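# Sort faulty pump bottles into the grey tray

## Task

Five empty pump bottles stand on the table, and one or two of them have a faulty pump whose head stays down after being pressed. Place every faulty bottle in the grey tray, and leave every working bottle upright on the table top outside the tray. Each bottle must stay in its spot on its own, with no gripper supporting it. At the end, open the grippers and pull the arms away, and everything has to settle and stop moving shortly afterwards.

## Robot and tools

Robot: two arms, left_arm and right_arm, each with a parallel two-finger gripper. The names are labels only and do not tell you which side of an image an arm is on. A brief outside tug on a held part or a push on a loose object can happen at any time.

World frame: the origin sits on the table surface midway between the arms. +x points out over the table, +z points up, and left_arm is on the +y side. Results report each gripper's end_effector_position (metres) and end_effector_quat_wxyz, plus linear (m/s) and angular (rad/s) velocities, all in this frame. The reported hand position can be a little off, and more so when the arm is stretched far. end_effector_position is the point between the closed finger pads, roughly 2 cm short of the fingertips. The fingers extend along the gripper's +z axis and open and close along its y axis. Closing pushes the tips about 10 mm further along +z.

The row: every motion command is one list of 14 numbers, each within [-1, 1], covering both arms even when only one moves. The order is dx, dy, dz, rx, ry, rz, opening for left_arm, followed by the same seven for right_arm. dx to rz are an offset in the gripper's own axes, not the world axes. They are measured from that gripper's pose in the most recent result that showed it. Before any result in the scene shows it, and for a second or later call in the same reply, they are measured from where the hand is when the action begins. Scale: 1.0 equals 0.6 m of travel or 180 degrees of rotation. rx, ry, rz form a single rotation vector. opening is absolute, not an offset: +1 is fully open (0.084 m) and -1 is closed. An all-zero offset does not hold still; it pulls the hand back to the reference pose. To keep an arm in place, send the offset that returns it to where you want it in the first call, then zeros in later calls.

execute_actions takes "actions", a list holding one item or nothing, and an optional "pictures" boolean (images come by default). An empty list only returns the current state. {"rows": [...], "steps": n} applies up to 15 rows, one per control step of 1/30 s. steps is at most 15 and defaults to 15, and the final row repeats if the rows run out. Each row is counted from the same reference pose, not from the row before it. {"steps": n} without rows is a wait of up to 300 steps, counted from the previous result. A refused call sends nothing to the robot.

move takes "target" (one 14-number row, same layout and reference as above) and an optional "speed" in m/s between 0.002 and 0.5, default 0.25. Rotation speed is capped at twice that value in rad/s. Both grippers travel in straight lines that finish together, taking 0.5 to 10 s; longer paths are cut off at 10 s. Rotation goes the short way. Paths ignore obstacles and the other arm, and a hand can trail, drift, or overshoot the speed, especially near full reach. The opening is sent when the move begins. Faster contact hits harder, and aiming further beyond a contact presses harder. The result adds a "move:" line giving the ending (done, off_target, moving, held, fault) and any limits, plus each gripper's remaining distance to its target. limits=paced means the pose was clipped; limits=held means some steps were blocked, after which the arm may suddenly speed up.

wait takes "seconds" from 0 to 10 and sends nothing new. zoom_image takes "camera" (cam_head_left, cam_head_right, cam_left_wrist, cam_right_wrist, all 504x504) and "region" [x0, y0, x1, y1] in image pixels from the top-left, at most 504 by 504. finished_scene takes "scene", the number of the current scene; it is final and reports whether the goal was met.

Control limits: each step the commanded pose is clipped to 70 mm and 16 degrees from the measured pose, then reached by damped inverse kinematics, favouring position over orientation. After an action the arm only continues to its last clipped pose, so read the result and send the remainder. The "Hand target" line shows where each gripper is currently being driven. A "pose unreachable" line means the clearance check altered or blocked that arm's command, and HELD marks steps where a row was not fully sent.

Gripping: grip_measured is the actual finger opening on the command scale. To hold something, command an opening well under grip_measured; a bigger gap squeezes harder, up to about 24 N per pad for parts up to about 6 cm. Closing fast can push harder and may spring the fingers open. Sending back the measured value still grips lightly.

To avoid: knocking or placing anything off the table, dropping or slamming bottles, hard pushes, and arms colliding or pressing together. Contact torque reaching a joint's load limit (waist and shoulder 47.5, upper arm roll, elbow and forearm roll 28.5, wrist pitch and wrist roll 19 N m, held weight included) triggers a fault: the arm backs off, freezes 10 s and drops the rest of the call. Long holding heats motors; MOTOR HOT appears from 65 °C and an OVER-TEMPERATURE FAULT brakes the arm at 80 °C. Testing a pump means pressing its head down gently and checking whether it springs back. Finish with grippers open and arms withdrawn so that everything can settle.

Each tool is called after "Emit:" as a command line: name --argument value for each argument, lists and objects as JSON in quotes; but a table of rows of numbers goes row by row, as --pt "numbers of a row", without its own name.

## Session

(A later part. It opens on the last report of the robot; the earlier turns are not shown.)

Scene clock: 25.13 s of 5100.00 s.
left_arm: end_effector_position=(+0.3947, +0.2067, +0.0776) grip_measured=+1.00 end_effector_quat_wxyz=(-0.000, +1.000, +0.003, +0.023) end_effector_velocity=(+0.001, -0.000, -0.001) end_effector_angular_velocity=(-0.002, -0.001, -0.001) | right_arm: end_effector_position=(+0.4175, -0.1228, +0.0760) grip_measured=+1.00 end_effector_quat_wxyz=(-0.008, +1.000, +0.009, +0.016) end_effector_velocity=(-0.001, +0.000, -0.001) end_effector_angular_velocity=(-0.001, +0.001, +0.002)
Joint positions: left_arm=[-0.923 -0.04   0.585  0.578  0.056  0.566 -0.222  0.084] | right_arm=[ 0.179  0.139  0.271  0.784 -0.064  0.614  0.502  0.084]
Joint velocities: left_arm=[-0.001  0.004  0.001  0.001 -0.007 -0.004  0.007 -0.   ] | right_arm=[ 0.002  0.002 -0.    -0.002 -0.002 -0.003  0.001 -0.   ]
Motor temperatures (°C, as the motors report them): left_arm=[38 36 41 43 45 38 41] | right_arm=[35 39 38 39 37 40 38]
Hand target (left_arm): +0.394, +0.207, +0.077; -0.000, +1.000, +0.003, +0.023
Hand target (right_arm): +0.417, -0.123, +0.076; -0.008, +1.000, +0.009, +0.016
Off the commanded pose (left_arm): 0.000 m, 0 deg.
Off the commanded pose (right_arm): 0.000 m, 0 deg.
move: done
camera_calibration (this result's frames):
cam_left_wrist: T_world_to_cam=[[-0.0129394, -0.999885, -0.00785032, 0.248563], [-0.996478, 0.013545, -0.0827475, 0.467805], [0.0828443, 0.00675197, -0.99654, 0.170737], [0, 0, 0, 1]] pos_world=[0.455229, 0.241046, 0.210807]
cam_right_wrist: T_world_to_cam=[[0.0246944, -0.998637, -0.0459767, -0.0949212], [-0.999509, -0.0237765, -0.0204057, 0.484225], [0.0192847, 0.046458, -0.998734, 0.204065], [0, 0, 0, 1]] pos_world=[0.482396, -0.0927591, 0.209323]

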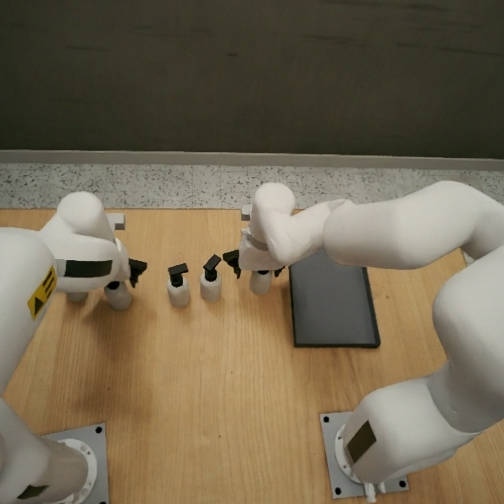

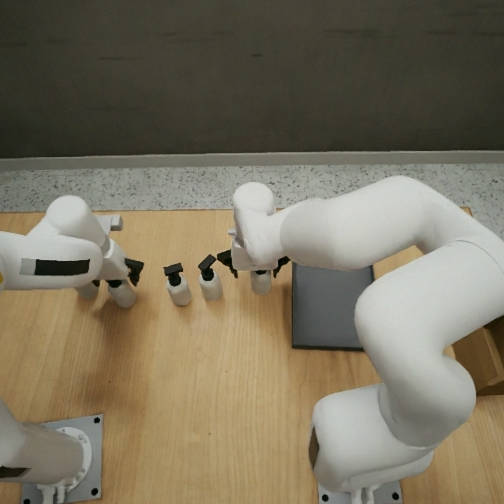

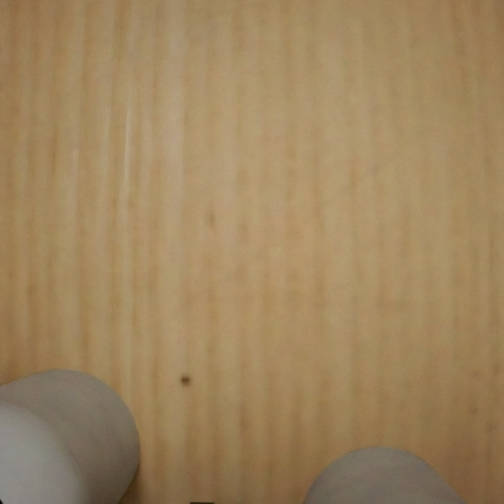

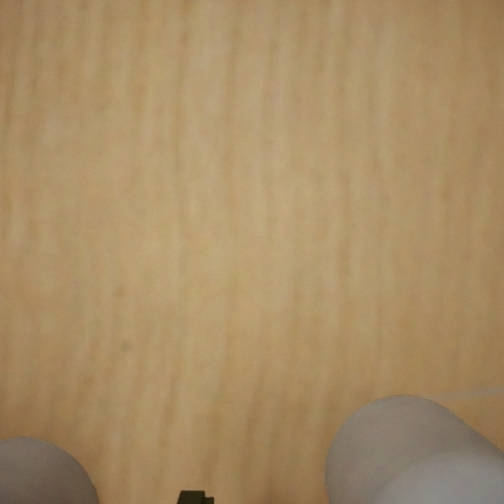

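Emit:
move --target '[0,0,0,0,0,0,-0.4, 0,0,0,0,0,0,-0.4]'

Emit:
move --target '[-0.2,0,-0.1,0,0,0,-0.4, 0,0,-0.1,0,0,0,-0.4]' --speed 0.15

Emit:
move --target '[0,0.4,0,0,0,0,-0.4, 0.05,0.34,0,0,0,0,-0.4]' --speed 0.2

Emit:
move --target '[0,0,0.09,0,0,0,-0.4, 0,0,0.085,0,0,0,-0.4]' --speed 0.05

Scene clock: 27.07 s of 5100.00 s.
left_arm: end_effector_position=(+0.3946, +0.2067, +0.0775) grip_measured=+0.11 end_effector_quat_wxyz=(-0.000, +1.000, +0.003, +0.023) end_effector_velocity=(-0.000, -0.000, -0.000) end_effector_angular_velocity=(+0.000, +0.000, -0.001) | right_arm: end_effector_position=(+0.4175, -0.1228, +0.0760) grip_measured=+0.12 end_effector_quat_wxyz=(-0.008, +1.000, +0.009, +0.016) end_effector_velocity=(+0.001, +0.001, +0.001) end_effector_angular_velocity=(+0.001, -0.002, +0.002)
Joint positions: left_arm=[-0.923 -0.039  0.585  0.577  0.056  0.566 -0.222  0.049] | right_arm=[ 0.179  0.139  0.271  0.784 -0.064  0.614  0.502  0.049]
Joint velocities: left_arm=[-0.    -0.    -0.    -0.     0.     0.     0.001  0.   ] | right_arm=[ 0.002 -0.001 -0.001  0.002  0.     0.    -0.001 -0.   ]
Motor temperatures (°C, as the motors report them): left_arm=[38 36 41 43 45 38 41] | right_arm=[35 39 38 39 37 40 38]
Hand target (left_arm): +0.395, +0.207, +0.078; -0.000, +1.000, +0.003, +0.023
Hand target (right_arm): +0.418, -0.123, +0.076; -0.008, +1.000, +0.009, +0.016
Off the commanded pose (left_arm): 0.000 m, 0 deg.
Off the commanded pose (right_arm): 0.000 m, 0 deg.
move: done
camera_calibration (this result's frames):
cam_left_wrist: T_world_to_cam=[[-0.012946, -0.999885, -0.00788938, 0.248577], [-0.996489, 0.013554, -0.0826206, 0.467745], [0.082718, 0.00679207, -0.99655, 0.170742], [0, 0, 0, 1]] pos_world=[0.455198, 0.241049, 0.210759]
cam_right_wrist: T_world_to_cam=[[0.0246913, -0.99864, -0.0459223, -0.0949459], [-0.999512, -0.0237811, -0.0202627, 0.484167], [0.0191431, 0.0464002, -0.998739, 0.204067], [0, 0, 0, 1]] pos_world=[0.482369, -0.0927714, 0.20926]

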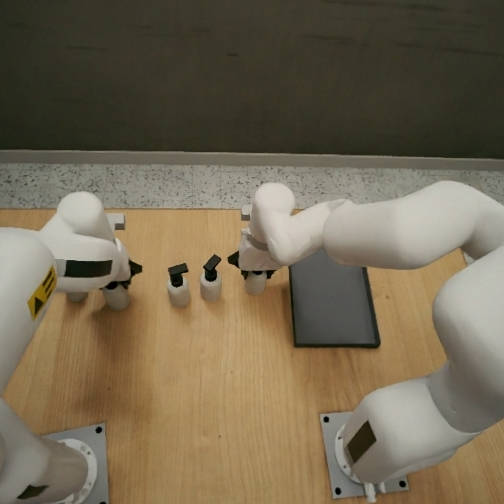

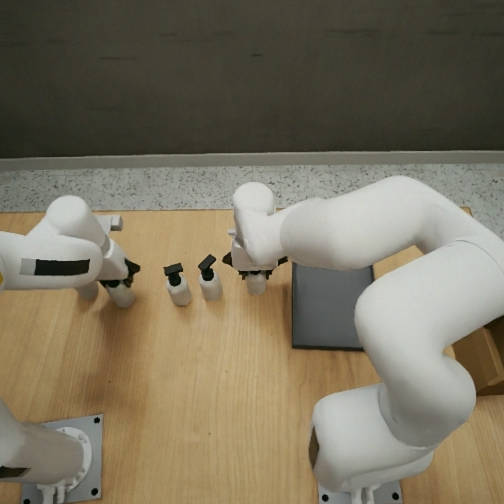

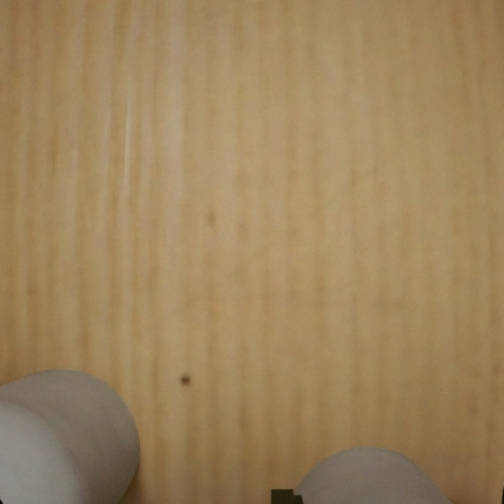

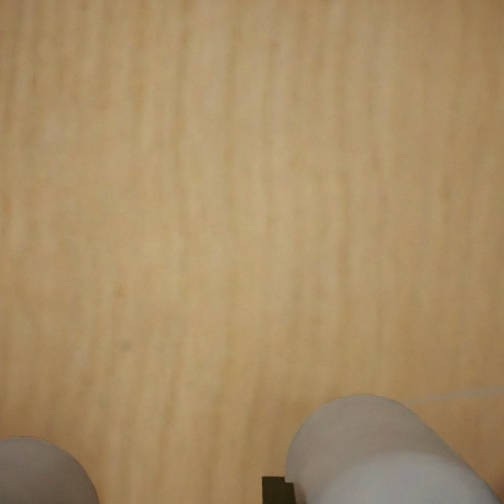

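Scene clock: 28.47 s of 5100.00 s.
left_arm: end_effector_position=(+0.2718, +0.2061, +0.1318) grip_measured=+0.11 end_effector_quat_wxyz=(+0.000, +1.000, +0.003, +0.022) end_effector_velocity=(-0.001, +0.000, +0.001) end_effector_angular_velocity=(-0.000, +0.000, -0.000) | right_arm: end_effector_position=(+0.4155, -0.1238, +0.1359) grip_measured=+0.12 end_effector_quat_wxyz=(-0.008, +1.000, +0.009, +0.016) end_effector_velocity=(+0.001, +0.001, +0.002) end_effector_angular_velocity=(+0.002, -0.003, -0.000)
Joint positions: left_arm=[-0.815 -0.687  0.419  0.267  0.354  0.897 -0.535  0.049] | right_arm=[ 0.173  0.005  0.279  0.83  -0.002  0.789  0.456  0.049]
Joint velocities: left_arm=[ 0.001 -0.008 -0.002 -0.002 -0.     0.006 -0.001  0.   ] | right_arm=[ 0.    -0.001  0.     0.003  0.001  0.001  0.    -0.   ]
Motor temperatures (°C, as the motors report them): left_arm=[38 36 41 43 45 38 41] | right_arm=[35 39 38 39 37 40 38]
Hand target (left_arm): +0.272, +0.206, +0.132; +0.000, +1.000, +0.003, +0.023
Hand target (right_arm): +0.416, -0.124, +0.136; -0.008, +1.000, +0.009, +0.016
Off the commanded pose (left_arm): 0.000 m, 0 deg.
Off the commanded pose (right_arm): 0.000 m, 0 deg.
move: done
camera_calibration (this result's frames):
cam_left_wrist: T_world_to_cam=[[-0.0127792, -0.999894, -0.00698807, 0.246606], [-0.996596, 0.0133057, -0.0813636, 0.34978], [0.0814479, 0.00592452, -0.99666, 0.235514], [0, 0, 0, 1]] pos_world=[0.332559, 0.24053, 0.26491]
cam_right_wrist: T_world_to_cam=[[0.0247362, -0.998637, -0.0459622, -0.0930971], [-0.999517, -0.0238406, -0.019931, 0.483381], [0.018808, 0.046433, -0.998744, 0.264149], [0, 0, 0, 1]] pos_world=[0.480482, -0.0937113, 0.269173]

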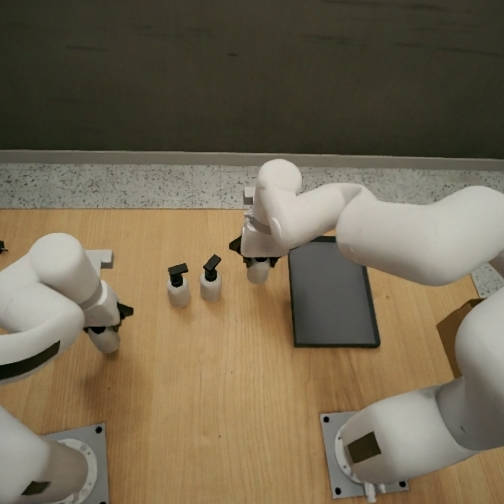

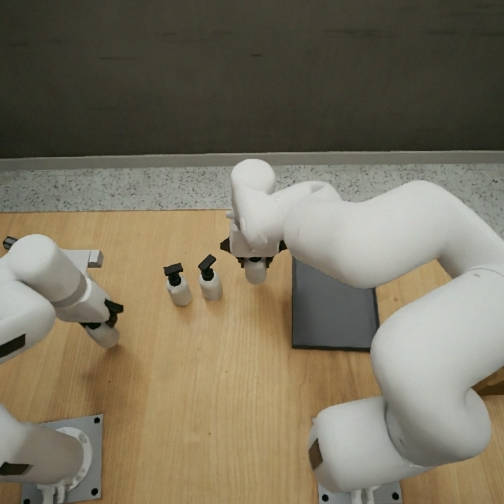

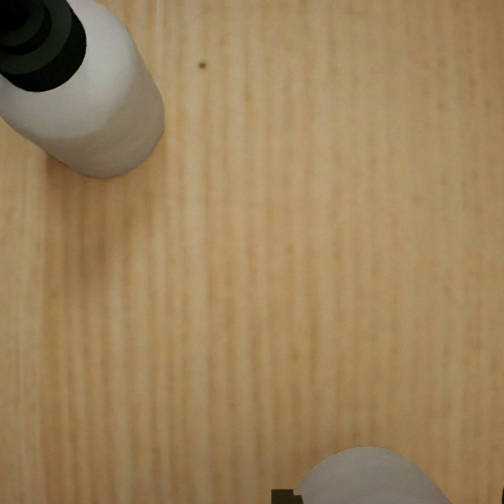

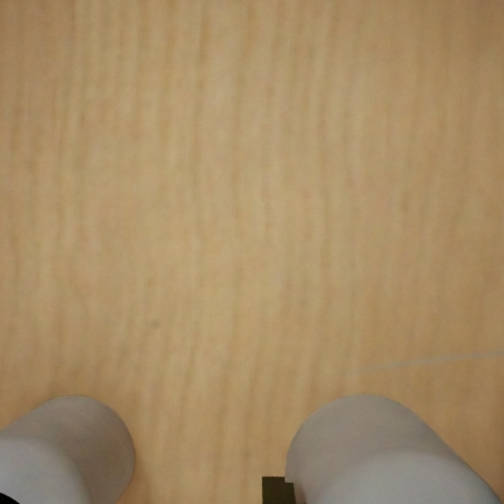

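Scene clock: 30.13 s of 5100.00 s.
left_arm: end_effector_position=(+0.2731, -0.0338, +0.1319) grip_measured=+0.11 end_effector_quat_wxyz=(-0.000, +1.000, +0.003, +0.023) end_effector_velocity=(-0.001, -0.003, +0.000) end_effector_angular_velocity=(-0.001, -0.001, -0.005) | right_arm: end_effector_position=(+0.4493, -0.3272, +0.1338) grip_measured=+0.12 end_effector_quat_wxyz=(-0.007, +1.000, +0.010, +0.016) end_effector_velocity=(-0.000, -0.004, -0.001) end_effector_angular_velocity=(+0.001, +0.001, -0.008)
Joint positions: left_arm=[-1.188 -0.108  0.142  0.694  0.072  0.773 -0.936  0.049] | right_arm=[-0.057 -0.036  0.025  0.778  0.023  0.781 -0.046  0.049]
Joint velocities: left_arm=[-0.003  0.005 -0.004  0.007 -0.001  0.001 -0.002 -0.   ] | right_arm=[-0.004  0.001 -0.006 -0.001  0.001 -0.    -0.003  0.   ]
Motor temperatures (°C, as the motors report them): left_arm=[38 36 41 43 45 38 41] | right_arm=[35 39 38 39 37 40 38]
Hand target (left_arm): +0.273, -0.034, +0.132; -0.000, +1.000, +0.003, +0.023
Hand target (right_arm): +0.449, -0.328, +0.134; -0.008, +1.000, +0.009, +0.016
Off the commanded pose (left_arm): 0.000 m, 0 deg.
Off the commanded pose (right_arm): 0.000 m, 0 deg.
move: done
camera_calibration (this result's frames):
cam_left_wrist: T_world_to_cam=[[-0.0120854, -0.999898, -0.00760523, 0.00667223], [-0.996535, 0.01267, -0.0822043, 0.354367], [0.0822923, 0.0065854, -0.996586, 0.236701], [0, 0, 0, 1]] pos_world=[0.333741, 0.000622947, 0.265075]
cam_right_wrist: T_world_to_cam=[[0.0258361, -0.998669, -0.044647, -0.297893], [-0.999484, -0.0249528, -0.0202317, 0.511932], [0.0190907, 0.0451467, -0.998798, 0.270342], [0, 0, 0, 1]] pos_world=[0.514204, -0.296928, 0.267074]

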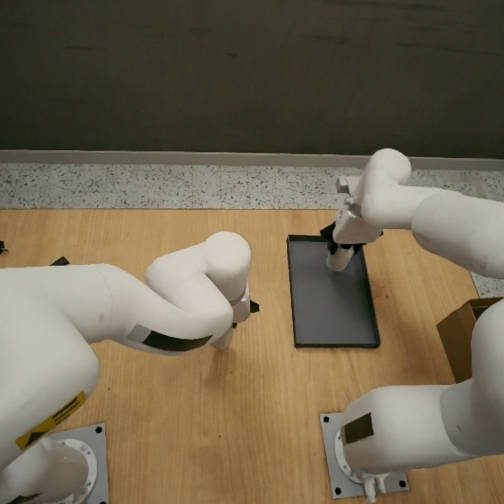

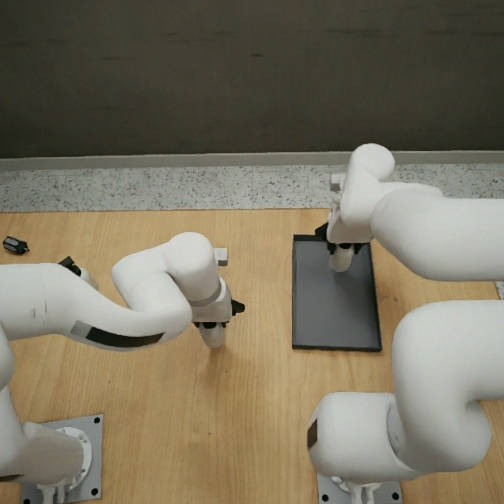

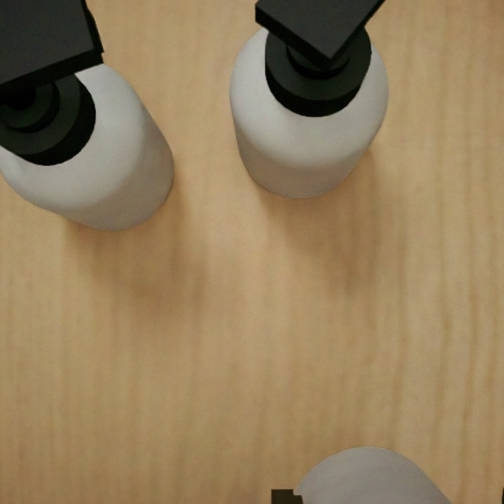

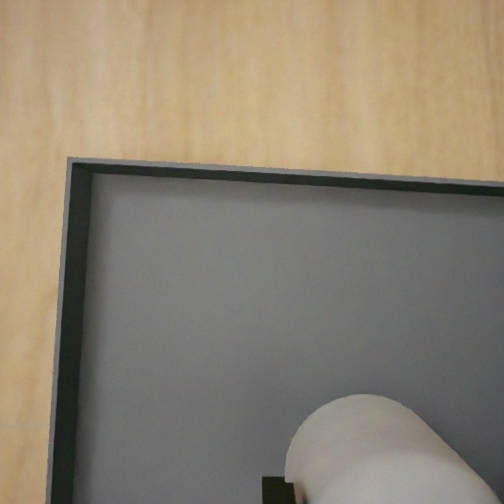

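Scene clock: 31.53 s of 5100.00 s.
left_arm: end_effector_position=(+0.2758, -0.0340, +0.0781) grip_measured=+0.11 end_effector_quat_wxyz=(+0.000, +1.000, +0.003, +0.023) end_effector_velocity=(+0.000, +0.000, -0.001) end_effector_angular_velocity=(-0.001, -0.000, +0.002) | right_arm: end_effector_position=(+0.4510, -0.3265, +0.0830) grip_measured=+0.12 end_effector_quat_wxyz=(-0.007, +1.000, +0.010, +0.017) end_effector_velocity=(+0.000, -0.000, -0.001) end_effector_angular_velocity=(-0.000, -0.001, -0.000)
Joint positions: left_arm=[-1.185  0.021  0.147  0.648  0.057  0.599 -0.924  0.049] | right_arm=[-0.056  0.077  0.027  0.736  0.023  0.626 -0.045  0.049]
Joint velocities: left_arm=[-0.     0.002  0.001 -0.001 -0.    -0.003 -0.002  0.   ] | right_arm=[-0.     0.001 -0.    -0.001 -0.    -0.003 -0.001 -0.   ]
Motor temperatures (°C, as the motors report them): left_arm=[38 36 41 43 45 38 41] | right_arm=[35 39 38 39 37 40 38]
Hand target (left_arm): +0.276, -0.034, +0.078; -0.000, +1.000, +0.003, +0.023
Hand target (right_arm): +0.451, -0.326, +0.083; -0.007, +1.000, +0.010, +0.016
Off the commanded pose (left_arm): 0.000 m, 0 deg.
Off the commanded pose (right_arm): 0.000 m, 0 deg.
move: done
camera_calibration (this result's frames):
cam_left_wrist: T_world_to_cam=[[-0.0121934, -0.999899, -0.00734355, 0.00612479], [-0.996489, 0.0127595, -0.0827467, 0.3526], [0.082832, 0.0063088, -0.996544, 0.182755], [0, 0, 0, 1]] pos_world=[0.336299, 0.000472201, 0.211345]
cam_right_wrist: T_world_to_cam=[[0.0258501, -0.998676, -0.0444733, -0.299477], [-0.999474, -0.0249483, -0.0207151, 0.512673], [0.0195782, 0.0449854, -0.998796, 0.219258], [0, 0, 0, 1]] pos_world=[0.515852, -0.296154, 0.216295]

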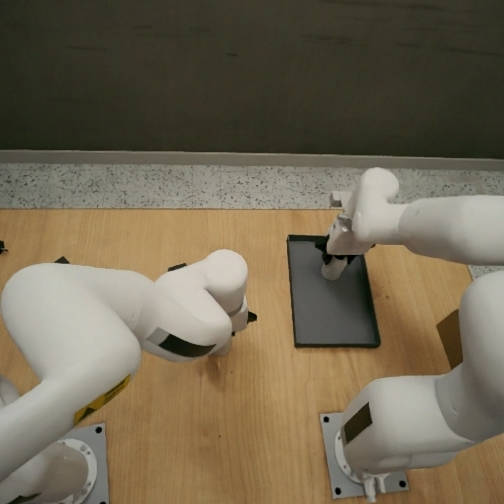

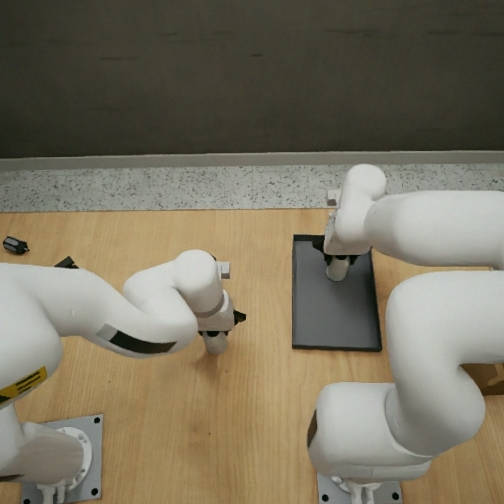

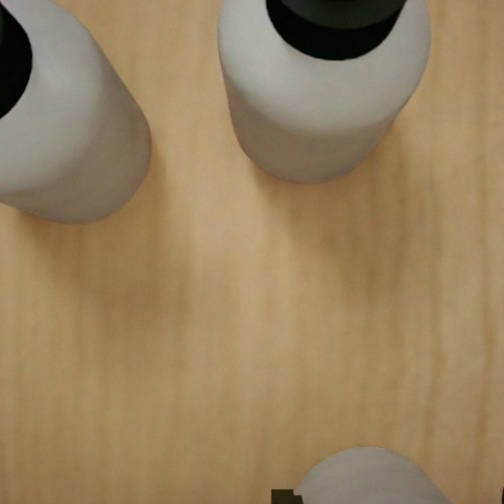

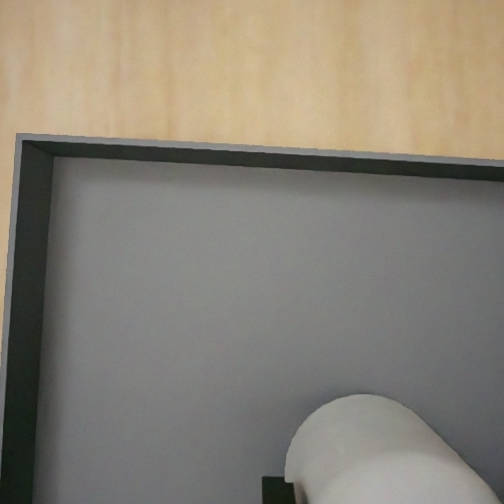

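Emit:
move --target '[0,0,0,0,0,0,1, 0,0,0,0,0,0,1]'

Emit:
move --target '[0,0,-0.2,0,0,0,1, 0,0,-0.2,0,0,0,1]' --speed 0.2

Emit:
move --target '[0,-0.55,-0.1,0,0,0,1, -0.282,-0.492,0,0,0,0,1]' --speed 0.25

Emit:
move --target '[0,0,0,0,0,0,1, 0,0,0.2,0,0,0,1]' --speed 0.08

Emit:
move --target '[0,0,0,0,0,0,1, 0,0,0,0,0,0,-0.4]'

Scene clock: 33.47 s of 5100.00 s.
left_arm: end_effector_position=(+0.2758, -0.0340, +0.0781) grip_measured=+1.00 end_effector_quat_wxyz=(+0.000, +1.000, +0.003, +0.023) end_effector_velocity=(+0.000, +0.000, +0.000) end_effector_angular_velocity=(-0.000, -0.000, +0.001) | right_arm: end_effector_position=(+0.4510, -0.3265, +0.0830) grip_measured=+1.00 end_effector_quat_wxyz=(-0.007, +1.000, +0.010, +0.017) end_effector_velocity=(-0.001, -0.000, -0.001) end_effector_angular_velocity=(+0.000, +0.002, -0.001)
Joint positions: left_arm=[-1.185  0.021  0.147  0.648  0.057  0.599 -0.924  0.084] | right_arm=[-0.056  0.077  0.027  0.736  0.023  0.626 -0.045  0.084]
Joint velocities: left_arm=[ 0.     0.     0.001  0.    -0.    -0.     0.    -0.   ] | right_arm=[-0.    -0.     0.    -0.001  0.     0.001  0.    -0.   ]
Motor temperatures (°C, as the motors report them): left_arm=[38 36 41 43 45 38 41] | right_arm=[35 39 38 39 37 40 38]
Hand target (left_arm): +0.276, -0.034, +0.078; +0.000, +1.000, +0.003, +0.023
Hand target (right_arm): +0.451, -0.326, +0.083; -0.007, +1.000, +0.010, +0.017
Off the commanded pose (left_arm): 0.000 m, 0 deg.
Off the commanded pose (right_arm): 0.000 m, 0 deg.
move: done
camera_calibration (this result's frames):
cam_left_wrist: T_world_to_cam=[[-0.012193, -0.999899, -0.00734853, 0.00612701], [-0.996489, 0.0127596, -0.0827426, 0.352598], [0.082828, 0.00631385, -0.996544, 0.182754], [0, 0, 0, 1]] pos_world=[0.336298, 0.00047351, 0.211342]
cam_right_wrist: T_world_to_cam=[[0.0258503, -0.998676, -0.0444735, -0.299477], [-0.999474, -0.0249487, -0.0207095, 0.51267], [0.0195725, 0.0449855, -0.998796, 0.219258], [0, 0, 0, 1]] pos_world=[0.515851, -0.296154, 0.216292]

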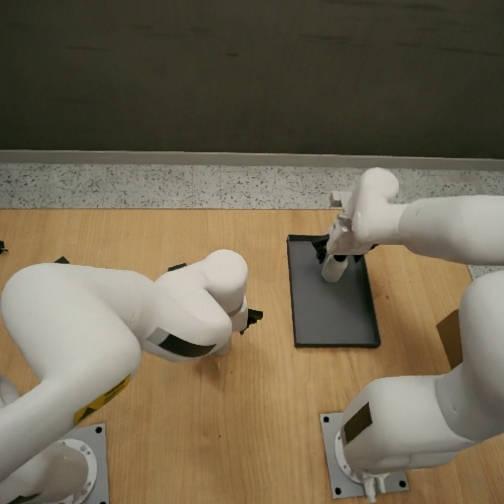

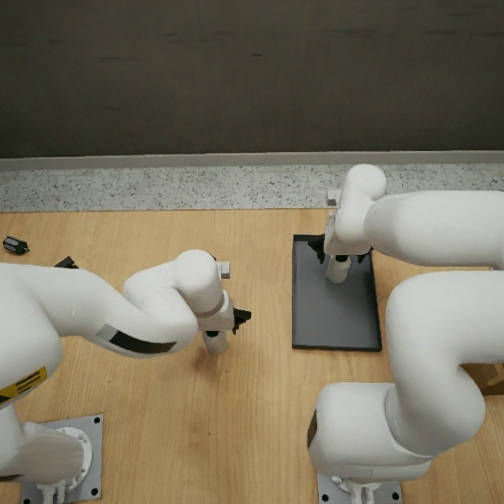

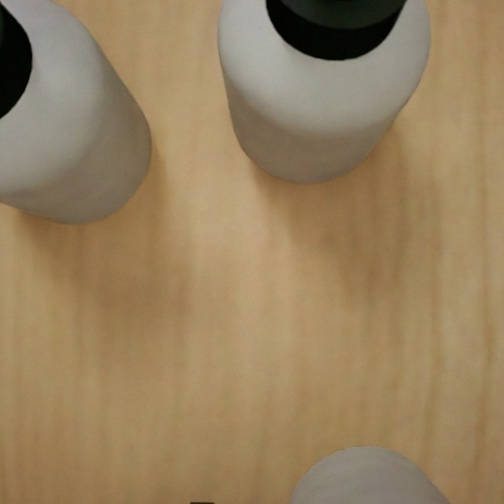

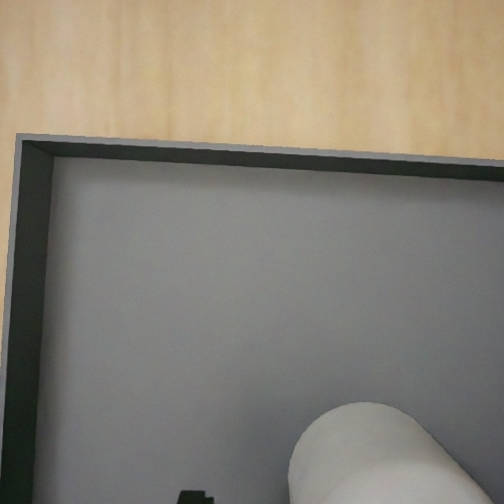

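Scene clock: 34.53 s of 5100.00 s.
left_arm: end_effector_position=(+0.2699, -0.0335, +0.1974) grip_measured=+1.00 end_effector_quat_wxyz=(-0.000, +1.000, +0.003, +0.022) end_effector_velocity=(+0.002, -0.001, +0.004) end_effector_angular_velocity=(-0.006, -0.004, +0.002) | right_arm: end_effector_position=(+0.4470, -0.3283, +0.2024) grip_measured=+1.00 end_effector_quat_wxyz=(-0.008, +1.000, +0.010, +0.016) end_effector_velocity=(+0.002, +0.000, +0.005) end_effector_angular_velocity=(+0.000, -0.008, +0.003)
Joint positions: left_arm=[-1.192 -0.22   0.132  0.788  0.078  0.981 -0.943  0.084] | right_arm=[-0.059 -0.145  0.023  0.875  0.023  0.989 -0.046  0.084]
Joint velocities: left_arm=[-0.    -0.004  0.001  0.007 -0.     0.004 -0.001  0.   ] | right_arm=[ 0.001 -0.005 -0.001  0.008  0.     0.004 -0.002  0.   ]
Motor temperatures (°C, as the motors report them): left_arm=[38 36 41 43 45 38 41] | right_arm=[35 39 38 39 37 40 38]
Hand target (left_arm): +0.270, -0.034, +0.198; +0.000, +1.000, +0.003, +0.023
Hand target (right_arm): +0.447, -0.328, +0.203; -0.008, +1.000, +0.010, +0.017
Off the commanded pose (left_arm): 0.001 m, 0 deg.
Off the commanded pose (right_arm): 0.001 m, 0 deg.
move: done
camera_calibration (this result's frames):
cam_left_wrist: T_world_to_cam=[[-0.0119823, -0.999894, -0.00831864, 0.00753112], [-0.996603, 0.0126199, -0.0813777, 0.356401], [0.0814741, 0.0073153, -0.996649, 0.302503], [0, 0, 0, 1]] pos_world=[0.330635, 0.000819673, 0.330555]
cam_right_wrist: T_world_to_cam=[[0.0258129, -0.998661, -0.0448376, -0.29576], [-0.999504, -0.0249734, -0.0191844, 0.510719], [0.0180389, 0.0453106, -0.99881, 0.339428], [0, 0, 0, 1]] pos_world=[0.511977, -0.297989, 0.335561]

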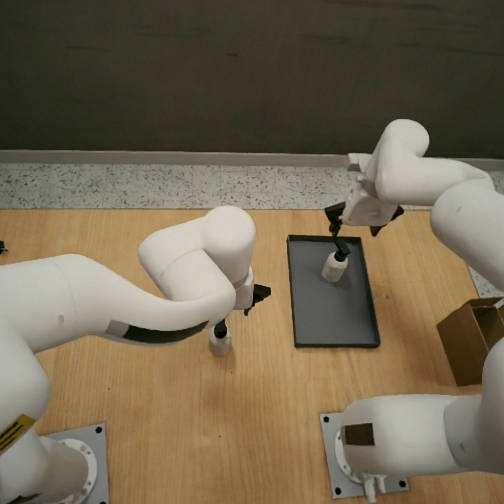

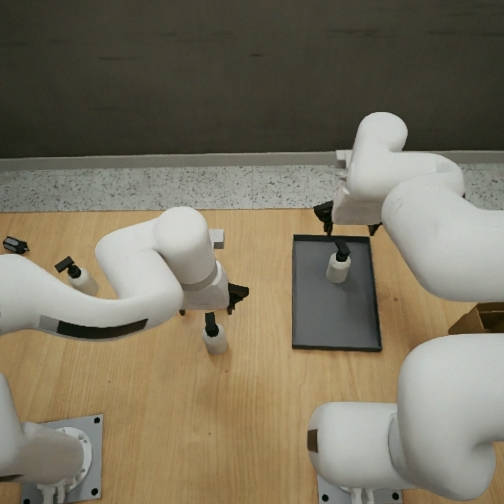

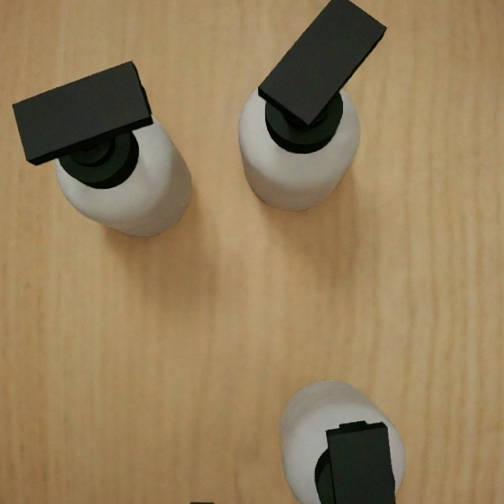

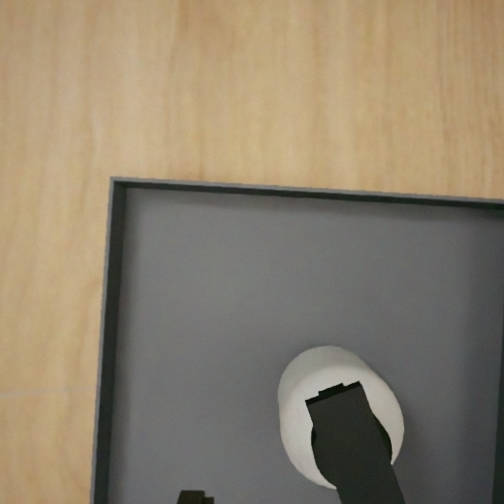

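Scene clock: 36.37 s of 5100.00 s.
left_arm: end_effector_position=(+0.2651, +0.2965, +0.2571) grip_measured=+1.00 end_effector_quat_wxyz=(-0.000, +1.000, +0.003, +0.022) end_effector_velocity=(+0.000, +0.002, +0.001) end_effector_angular_velocity=(-0.003, -0.002, +0.003) | right_arm: end_effector_position=(+0.2720, -0.0358, +0.2019) grip_measured=+1.00 end_effector_quat_wxyz=(-0.009, +1.000, +0.009, +0.015) end_effector_velocity=(-0.002, +0.004, +0.001) end_effector_angular_velocity=(+0.000, -0.004, +0.006)
Joint positions: left_arm=[-0.778 -0.976  0.494  0.544  0.421  1.428 -0.368  0.084] | right_arm=[ 0.279 -0.338  0.526  0.736  0.187  1.005  0.687  0.084]
Joint velocities: left_arm=[ 0.003 -0.003  0.004  0.003  0.002  0.002  0.004 -0.   ] | right_arm=[ 0.004  0.002  0.007  0.006 -0.002 -0.     0.007 -0.   ]
Motor temperatures (°C, as the motors report them): left_arm=[38 36 41 43 45 38 41] | right_arm=[35 39 38 39 37 40 38]
Hand target (left_arm): +0.265, +0.297, +0.257; +0.000, +1.000, +0.003, +0.022
Hand target (right_arm): +0.272, -0.035, +0.202; -0.009, +1.000, +0.010, +0.015
Off the commanded pose (left_arm): 0.001 m, 0 deg.
Off the commanded pose (right_arm): 0.001 m, 0 deg.
move: done
camera_calibration (this result's frames):
cam_left_wrist: T_world_to_cam=[[-0.012879, -0.999887, -0.00779871, 0.338052], [-0.996741, 0.0134589, -0.0795402, 0.351626], [0.0796362, 0.00674889, -0.996801, 0.360651], [0, 0, 0, 1]] pos_world=[0.326113, 0.330847, 0.390102]
cam_right_wrist: T_world_to_cam=[[0.0250009, -0.998567, -0.0473222, 0.0015399], [-0.999548, -0.0241782, -0.0178789, 0.342941], [0.0167091, 0.0477478, -0.99872, 0.329329], [0, 0, 0, 1]] pos_world=[0.337245, -0.00589535, 0.335111]

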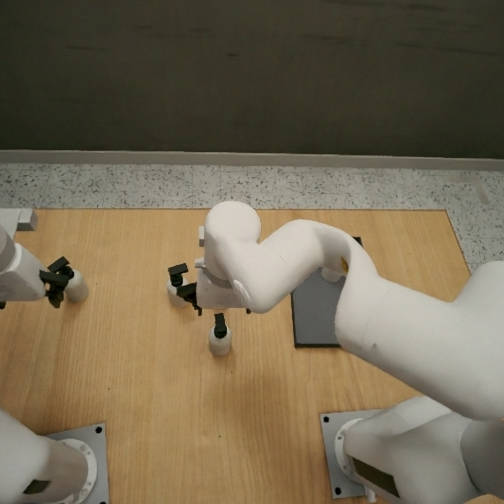

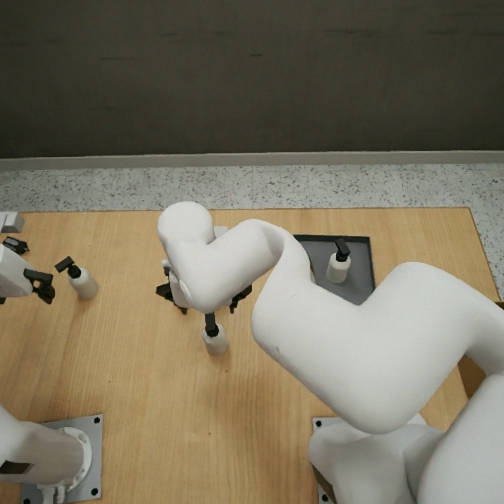

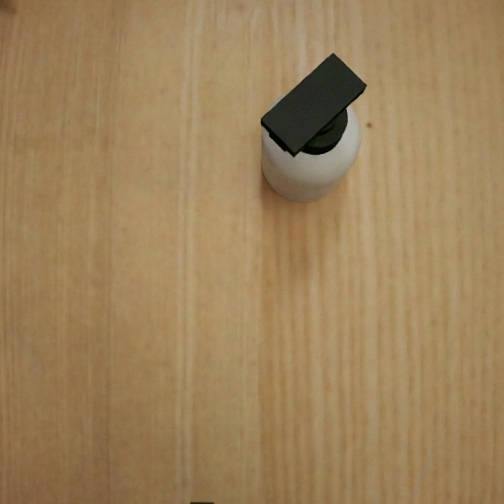

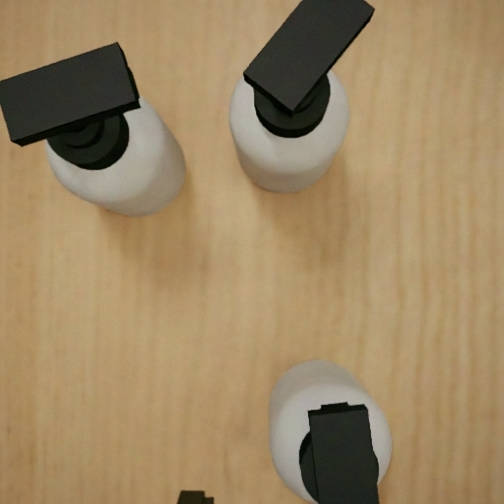

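Scene clock: 38.23 s of 5100.00 s.
left_arm: end_effector_position=(+0.2651, +0.2965, +0.2571) grip_measured=+1.00 end_effector_quat_wxyz=(-0.000, +1.000, +0.003, +0.022) end_effector_velocity=(+0.000, +0.000, +0.000) end_effector_angular_velocity=(-0.001, -0.001, +0.001) | right_arm: end_effector_position=(+0.2757, -0.0337, +0.0821) grip_measured=+1.00 end_effector_quat_wxyz=(-0.009, +1.000, +0.009, +0.015) end_effector_velocity=(-0.000, -0.000, -0.001) end_effector_angular_velocity=(-0.002, -0.001, +0.001)
Joint positions: left_arm=[-0.778 -0.976  0.494  0.544  0.421  1.428 -0.368  0.084] | right_arm=[ 0.238 -0.057  0.603  0.582  0.037  0.596  0.813  0.084]
Joint velocities: left_arm=[-0.    -0.     0.001  0.001  0.    -0.    -0.    -0.   ] | right_arm=[-0.     0.004  0.001 -0.001 -0.007 -0.004  0.006  0.   ]
Motor temperatures (°C, as the motors report them): left_arm=[38 36 41 44 45 38 41] | right_arm=[35 39 38 39 37 40 38]
Hand target (left_arm): +0.265, +0.297, +0.257; -0.000, +1.000, +0.003, +0.022
Hand target (right_arm): +0.276, -0.034, +0.082; -0.009, +1.000, +0.009, +0.015
Off the commanded pose (left_arm): 0.000 m, 0 deg.
Off the commanded pose (right_arm): 0.000 m, 0 deg.
move: done
camera_calibration (this result's frames):
cam_left_wrist: T_world_to_cam=[[-0.0128793, -0.999887, -0.00779883, 0.338052], [-0.996741, 0.0134591, -0.0795402, 0.351626], [0.0796362, 0.00674899, -0.996801, 0.360651], [0, 0, 0, 1]] pos_world=[0.326113, 0.330847, 0.390102]
cam_right_wrist: T_world_to_cam=[[0.0247089, -0.998551, -0.0478142, -0.00198361], [-0.999549, -0.0238605, -0.0182332, 0.34453], [0.0170659, 0.0482432, -0.99869, 0.209382], [0, 0, 0, 1]] pos_world=[0.34085, -0.00386134, 0.215295]

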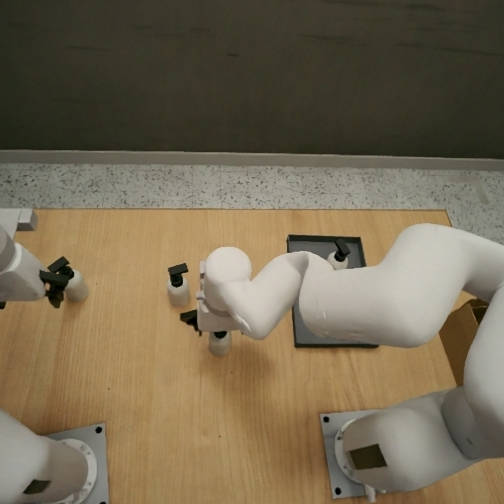

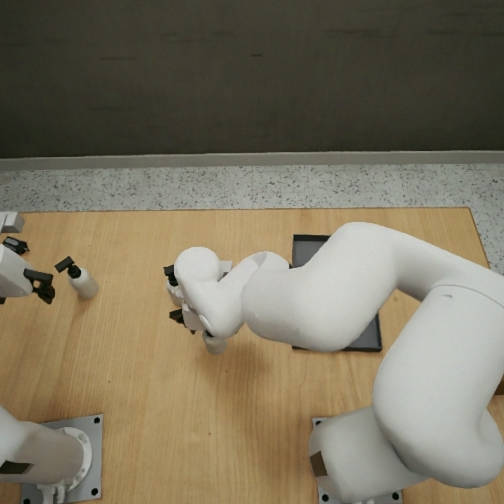

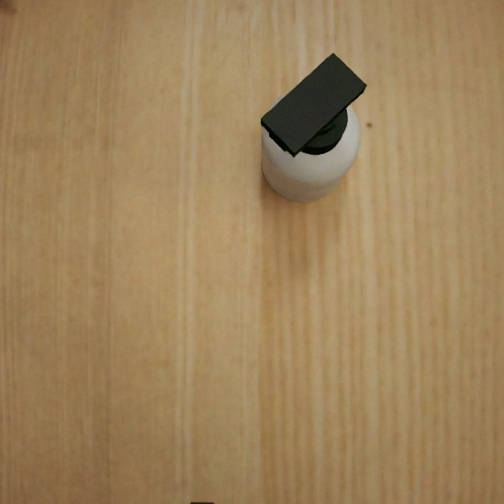

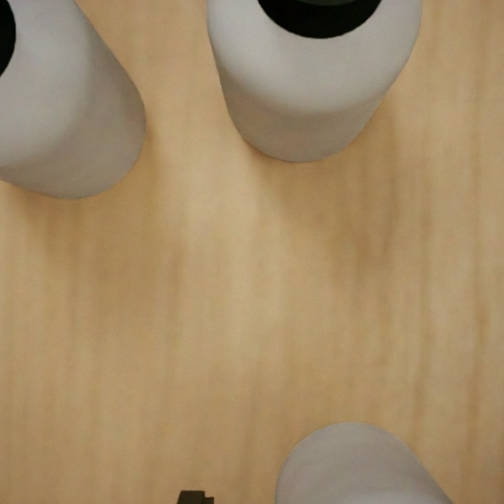

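Scene clock: 38.73 s of 5100.00 s.
left_arm: end_effector_position=(+0.2651, +0.2965, +0.2571) grip_measured=+1.00 end_effector_quat_wxyz=(-0.000, +1.000, +0.003, +0.022) end_effector_velocity=(+0.000, +0.000, +0.001) end_effector_angular_velocity=(-0.001, -0.002, +0.001) | right_arm: end_effector_position=(+0.2759, -0.0334, +0.0824) grip_measured=+0.08 end_effector_quat_wxyz=(-0.009, +1.000, +0.009, +0.016) end_effector_velocity=(-0.000, -0.000, -0.000) end_effector_angular_velocity=(-0.000, +0.000, +0.000)
Joint positions: left_arm=[-0.778 -0.976  0.494  0.544  0.421  1.428 -0.368  0.084] | right_arm=[ 0.238 -0.057  0.603  0.583  0.037  0.596  0.813  0.048]
Joint velocities: left_arm=[ 0.    -0.     0.     0.002 -0.     0.     0.     0.   ] | right_arm=[-0.     0.     0.     0.    -0.001  0.     0.     0.   ]
Motor temperatures (°C, as the motors report them): left_arm=[38 36 41 44 45 38 41] | right_arm=[35 39 38 39 37 40 38]
Hand target (left_arm): +0.265, +0.297, +0.257; -0.000, +1.000, +0.003, +0.022
Hand target (right_arm): +0.276, -0.034, +0.082; -0.009, +1.000, +0.009, +0.015
Off the commanded pose (left_arm): 0.000 m, 0 deg.
Off the commanded pose (right_arm): 0.000 m, 0 deg.
move: done
camera_calibration (this result's frames):
cam_left_wrist: T_world_to_cam=[[-0.0128794, -0.999887, -0.00779882, 0.338052], [-0.996741, 0.0134593, -0.0795403, 0.351626], [0.0796362, 0.00674897, -0.996801, 0.360651], [0, 0, 0, 1]] pos_world=[0.326113, 0.330847, 0.390102]
cam_right_wrist: T_world_to_cam=[[0.0247486, -0.998517, -0.0484829, -0.00166393], [-0.999534, -0.0238476, -0.0190752, 0.34488], [0.0178907, 0.0489324, -0.998642, 0.209474], [0, 0, 0, 1]] pos_world=[0.341012, -0.00368697, 0.215687]

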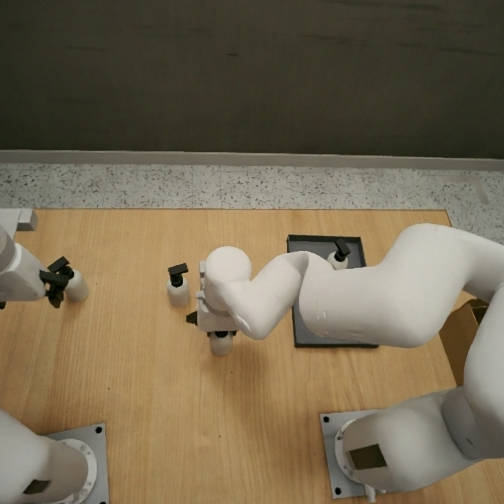

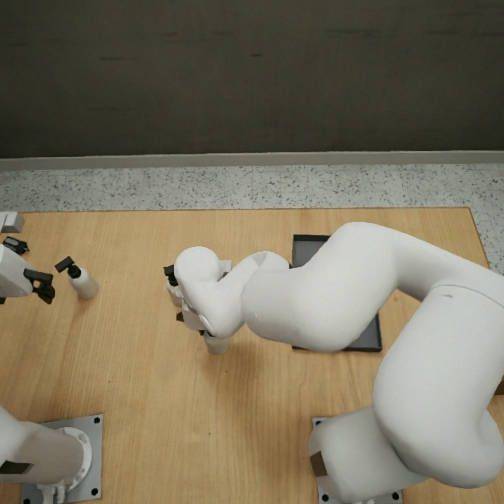

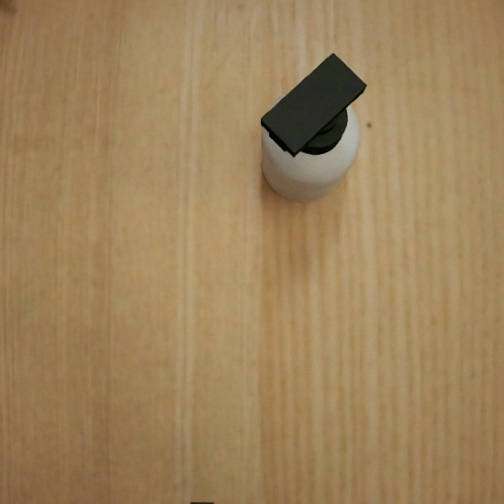

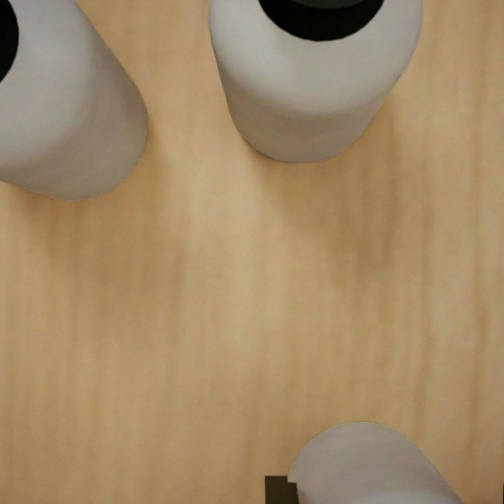

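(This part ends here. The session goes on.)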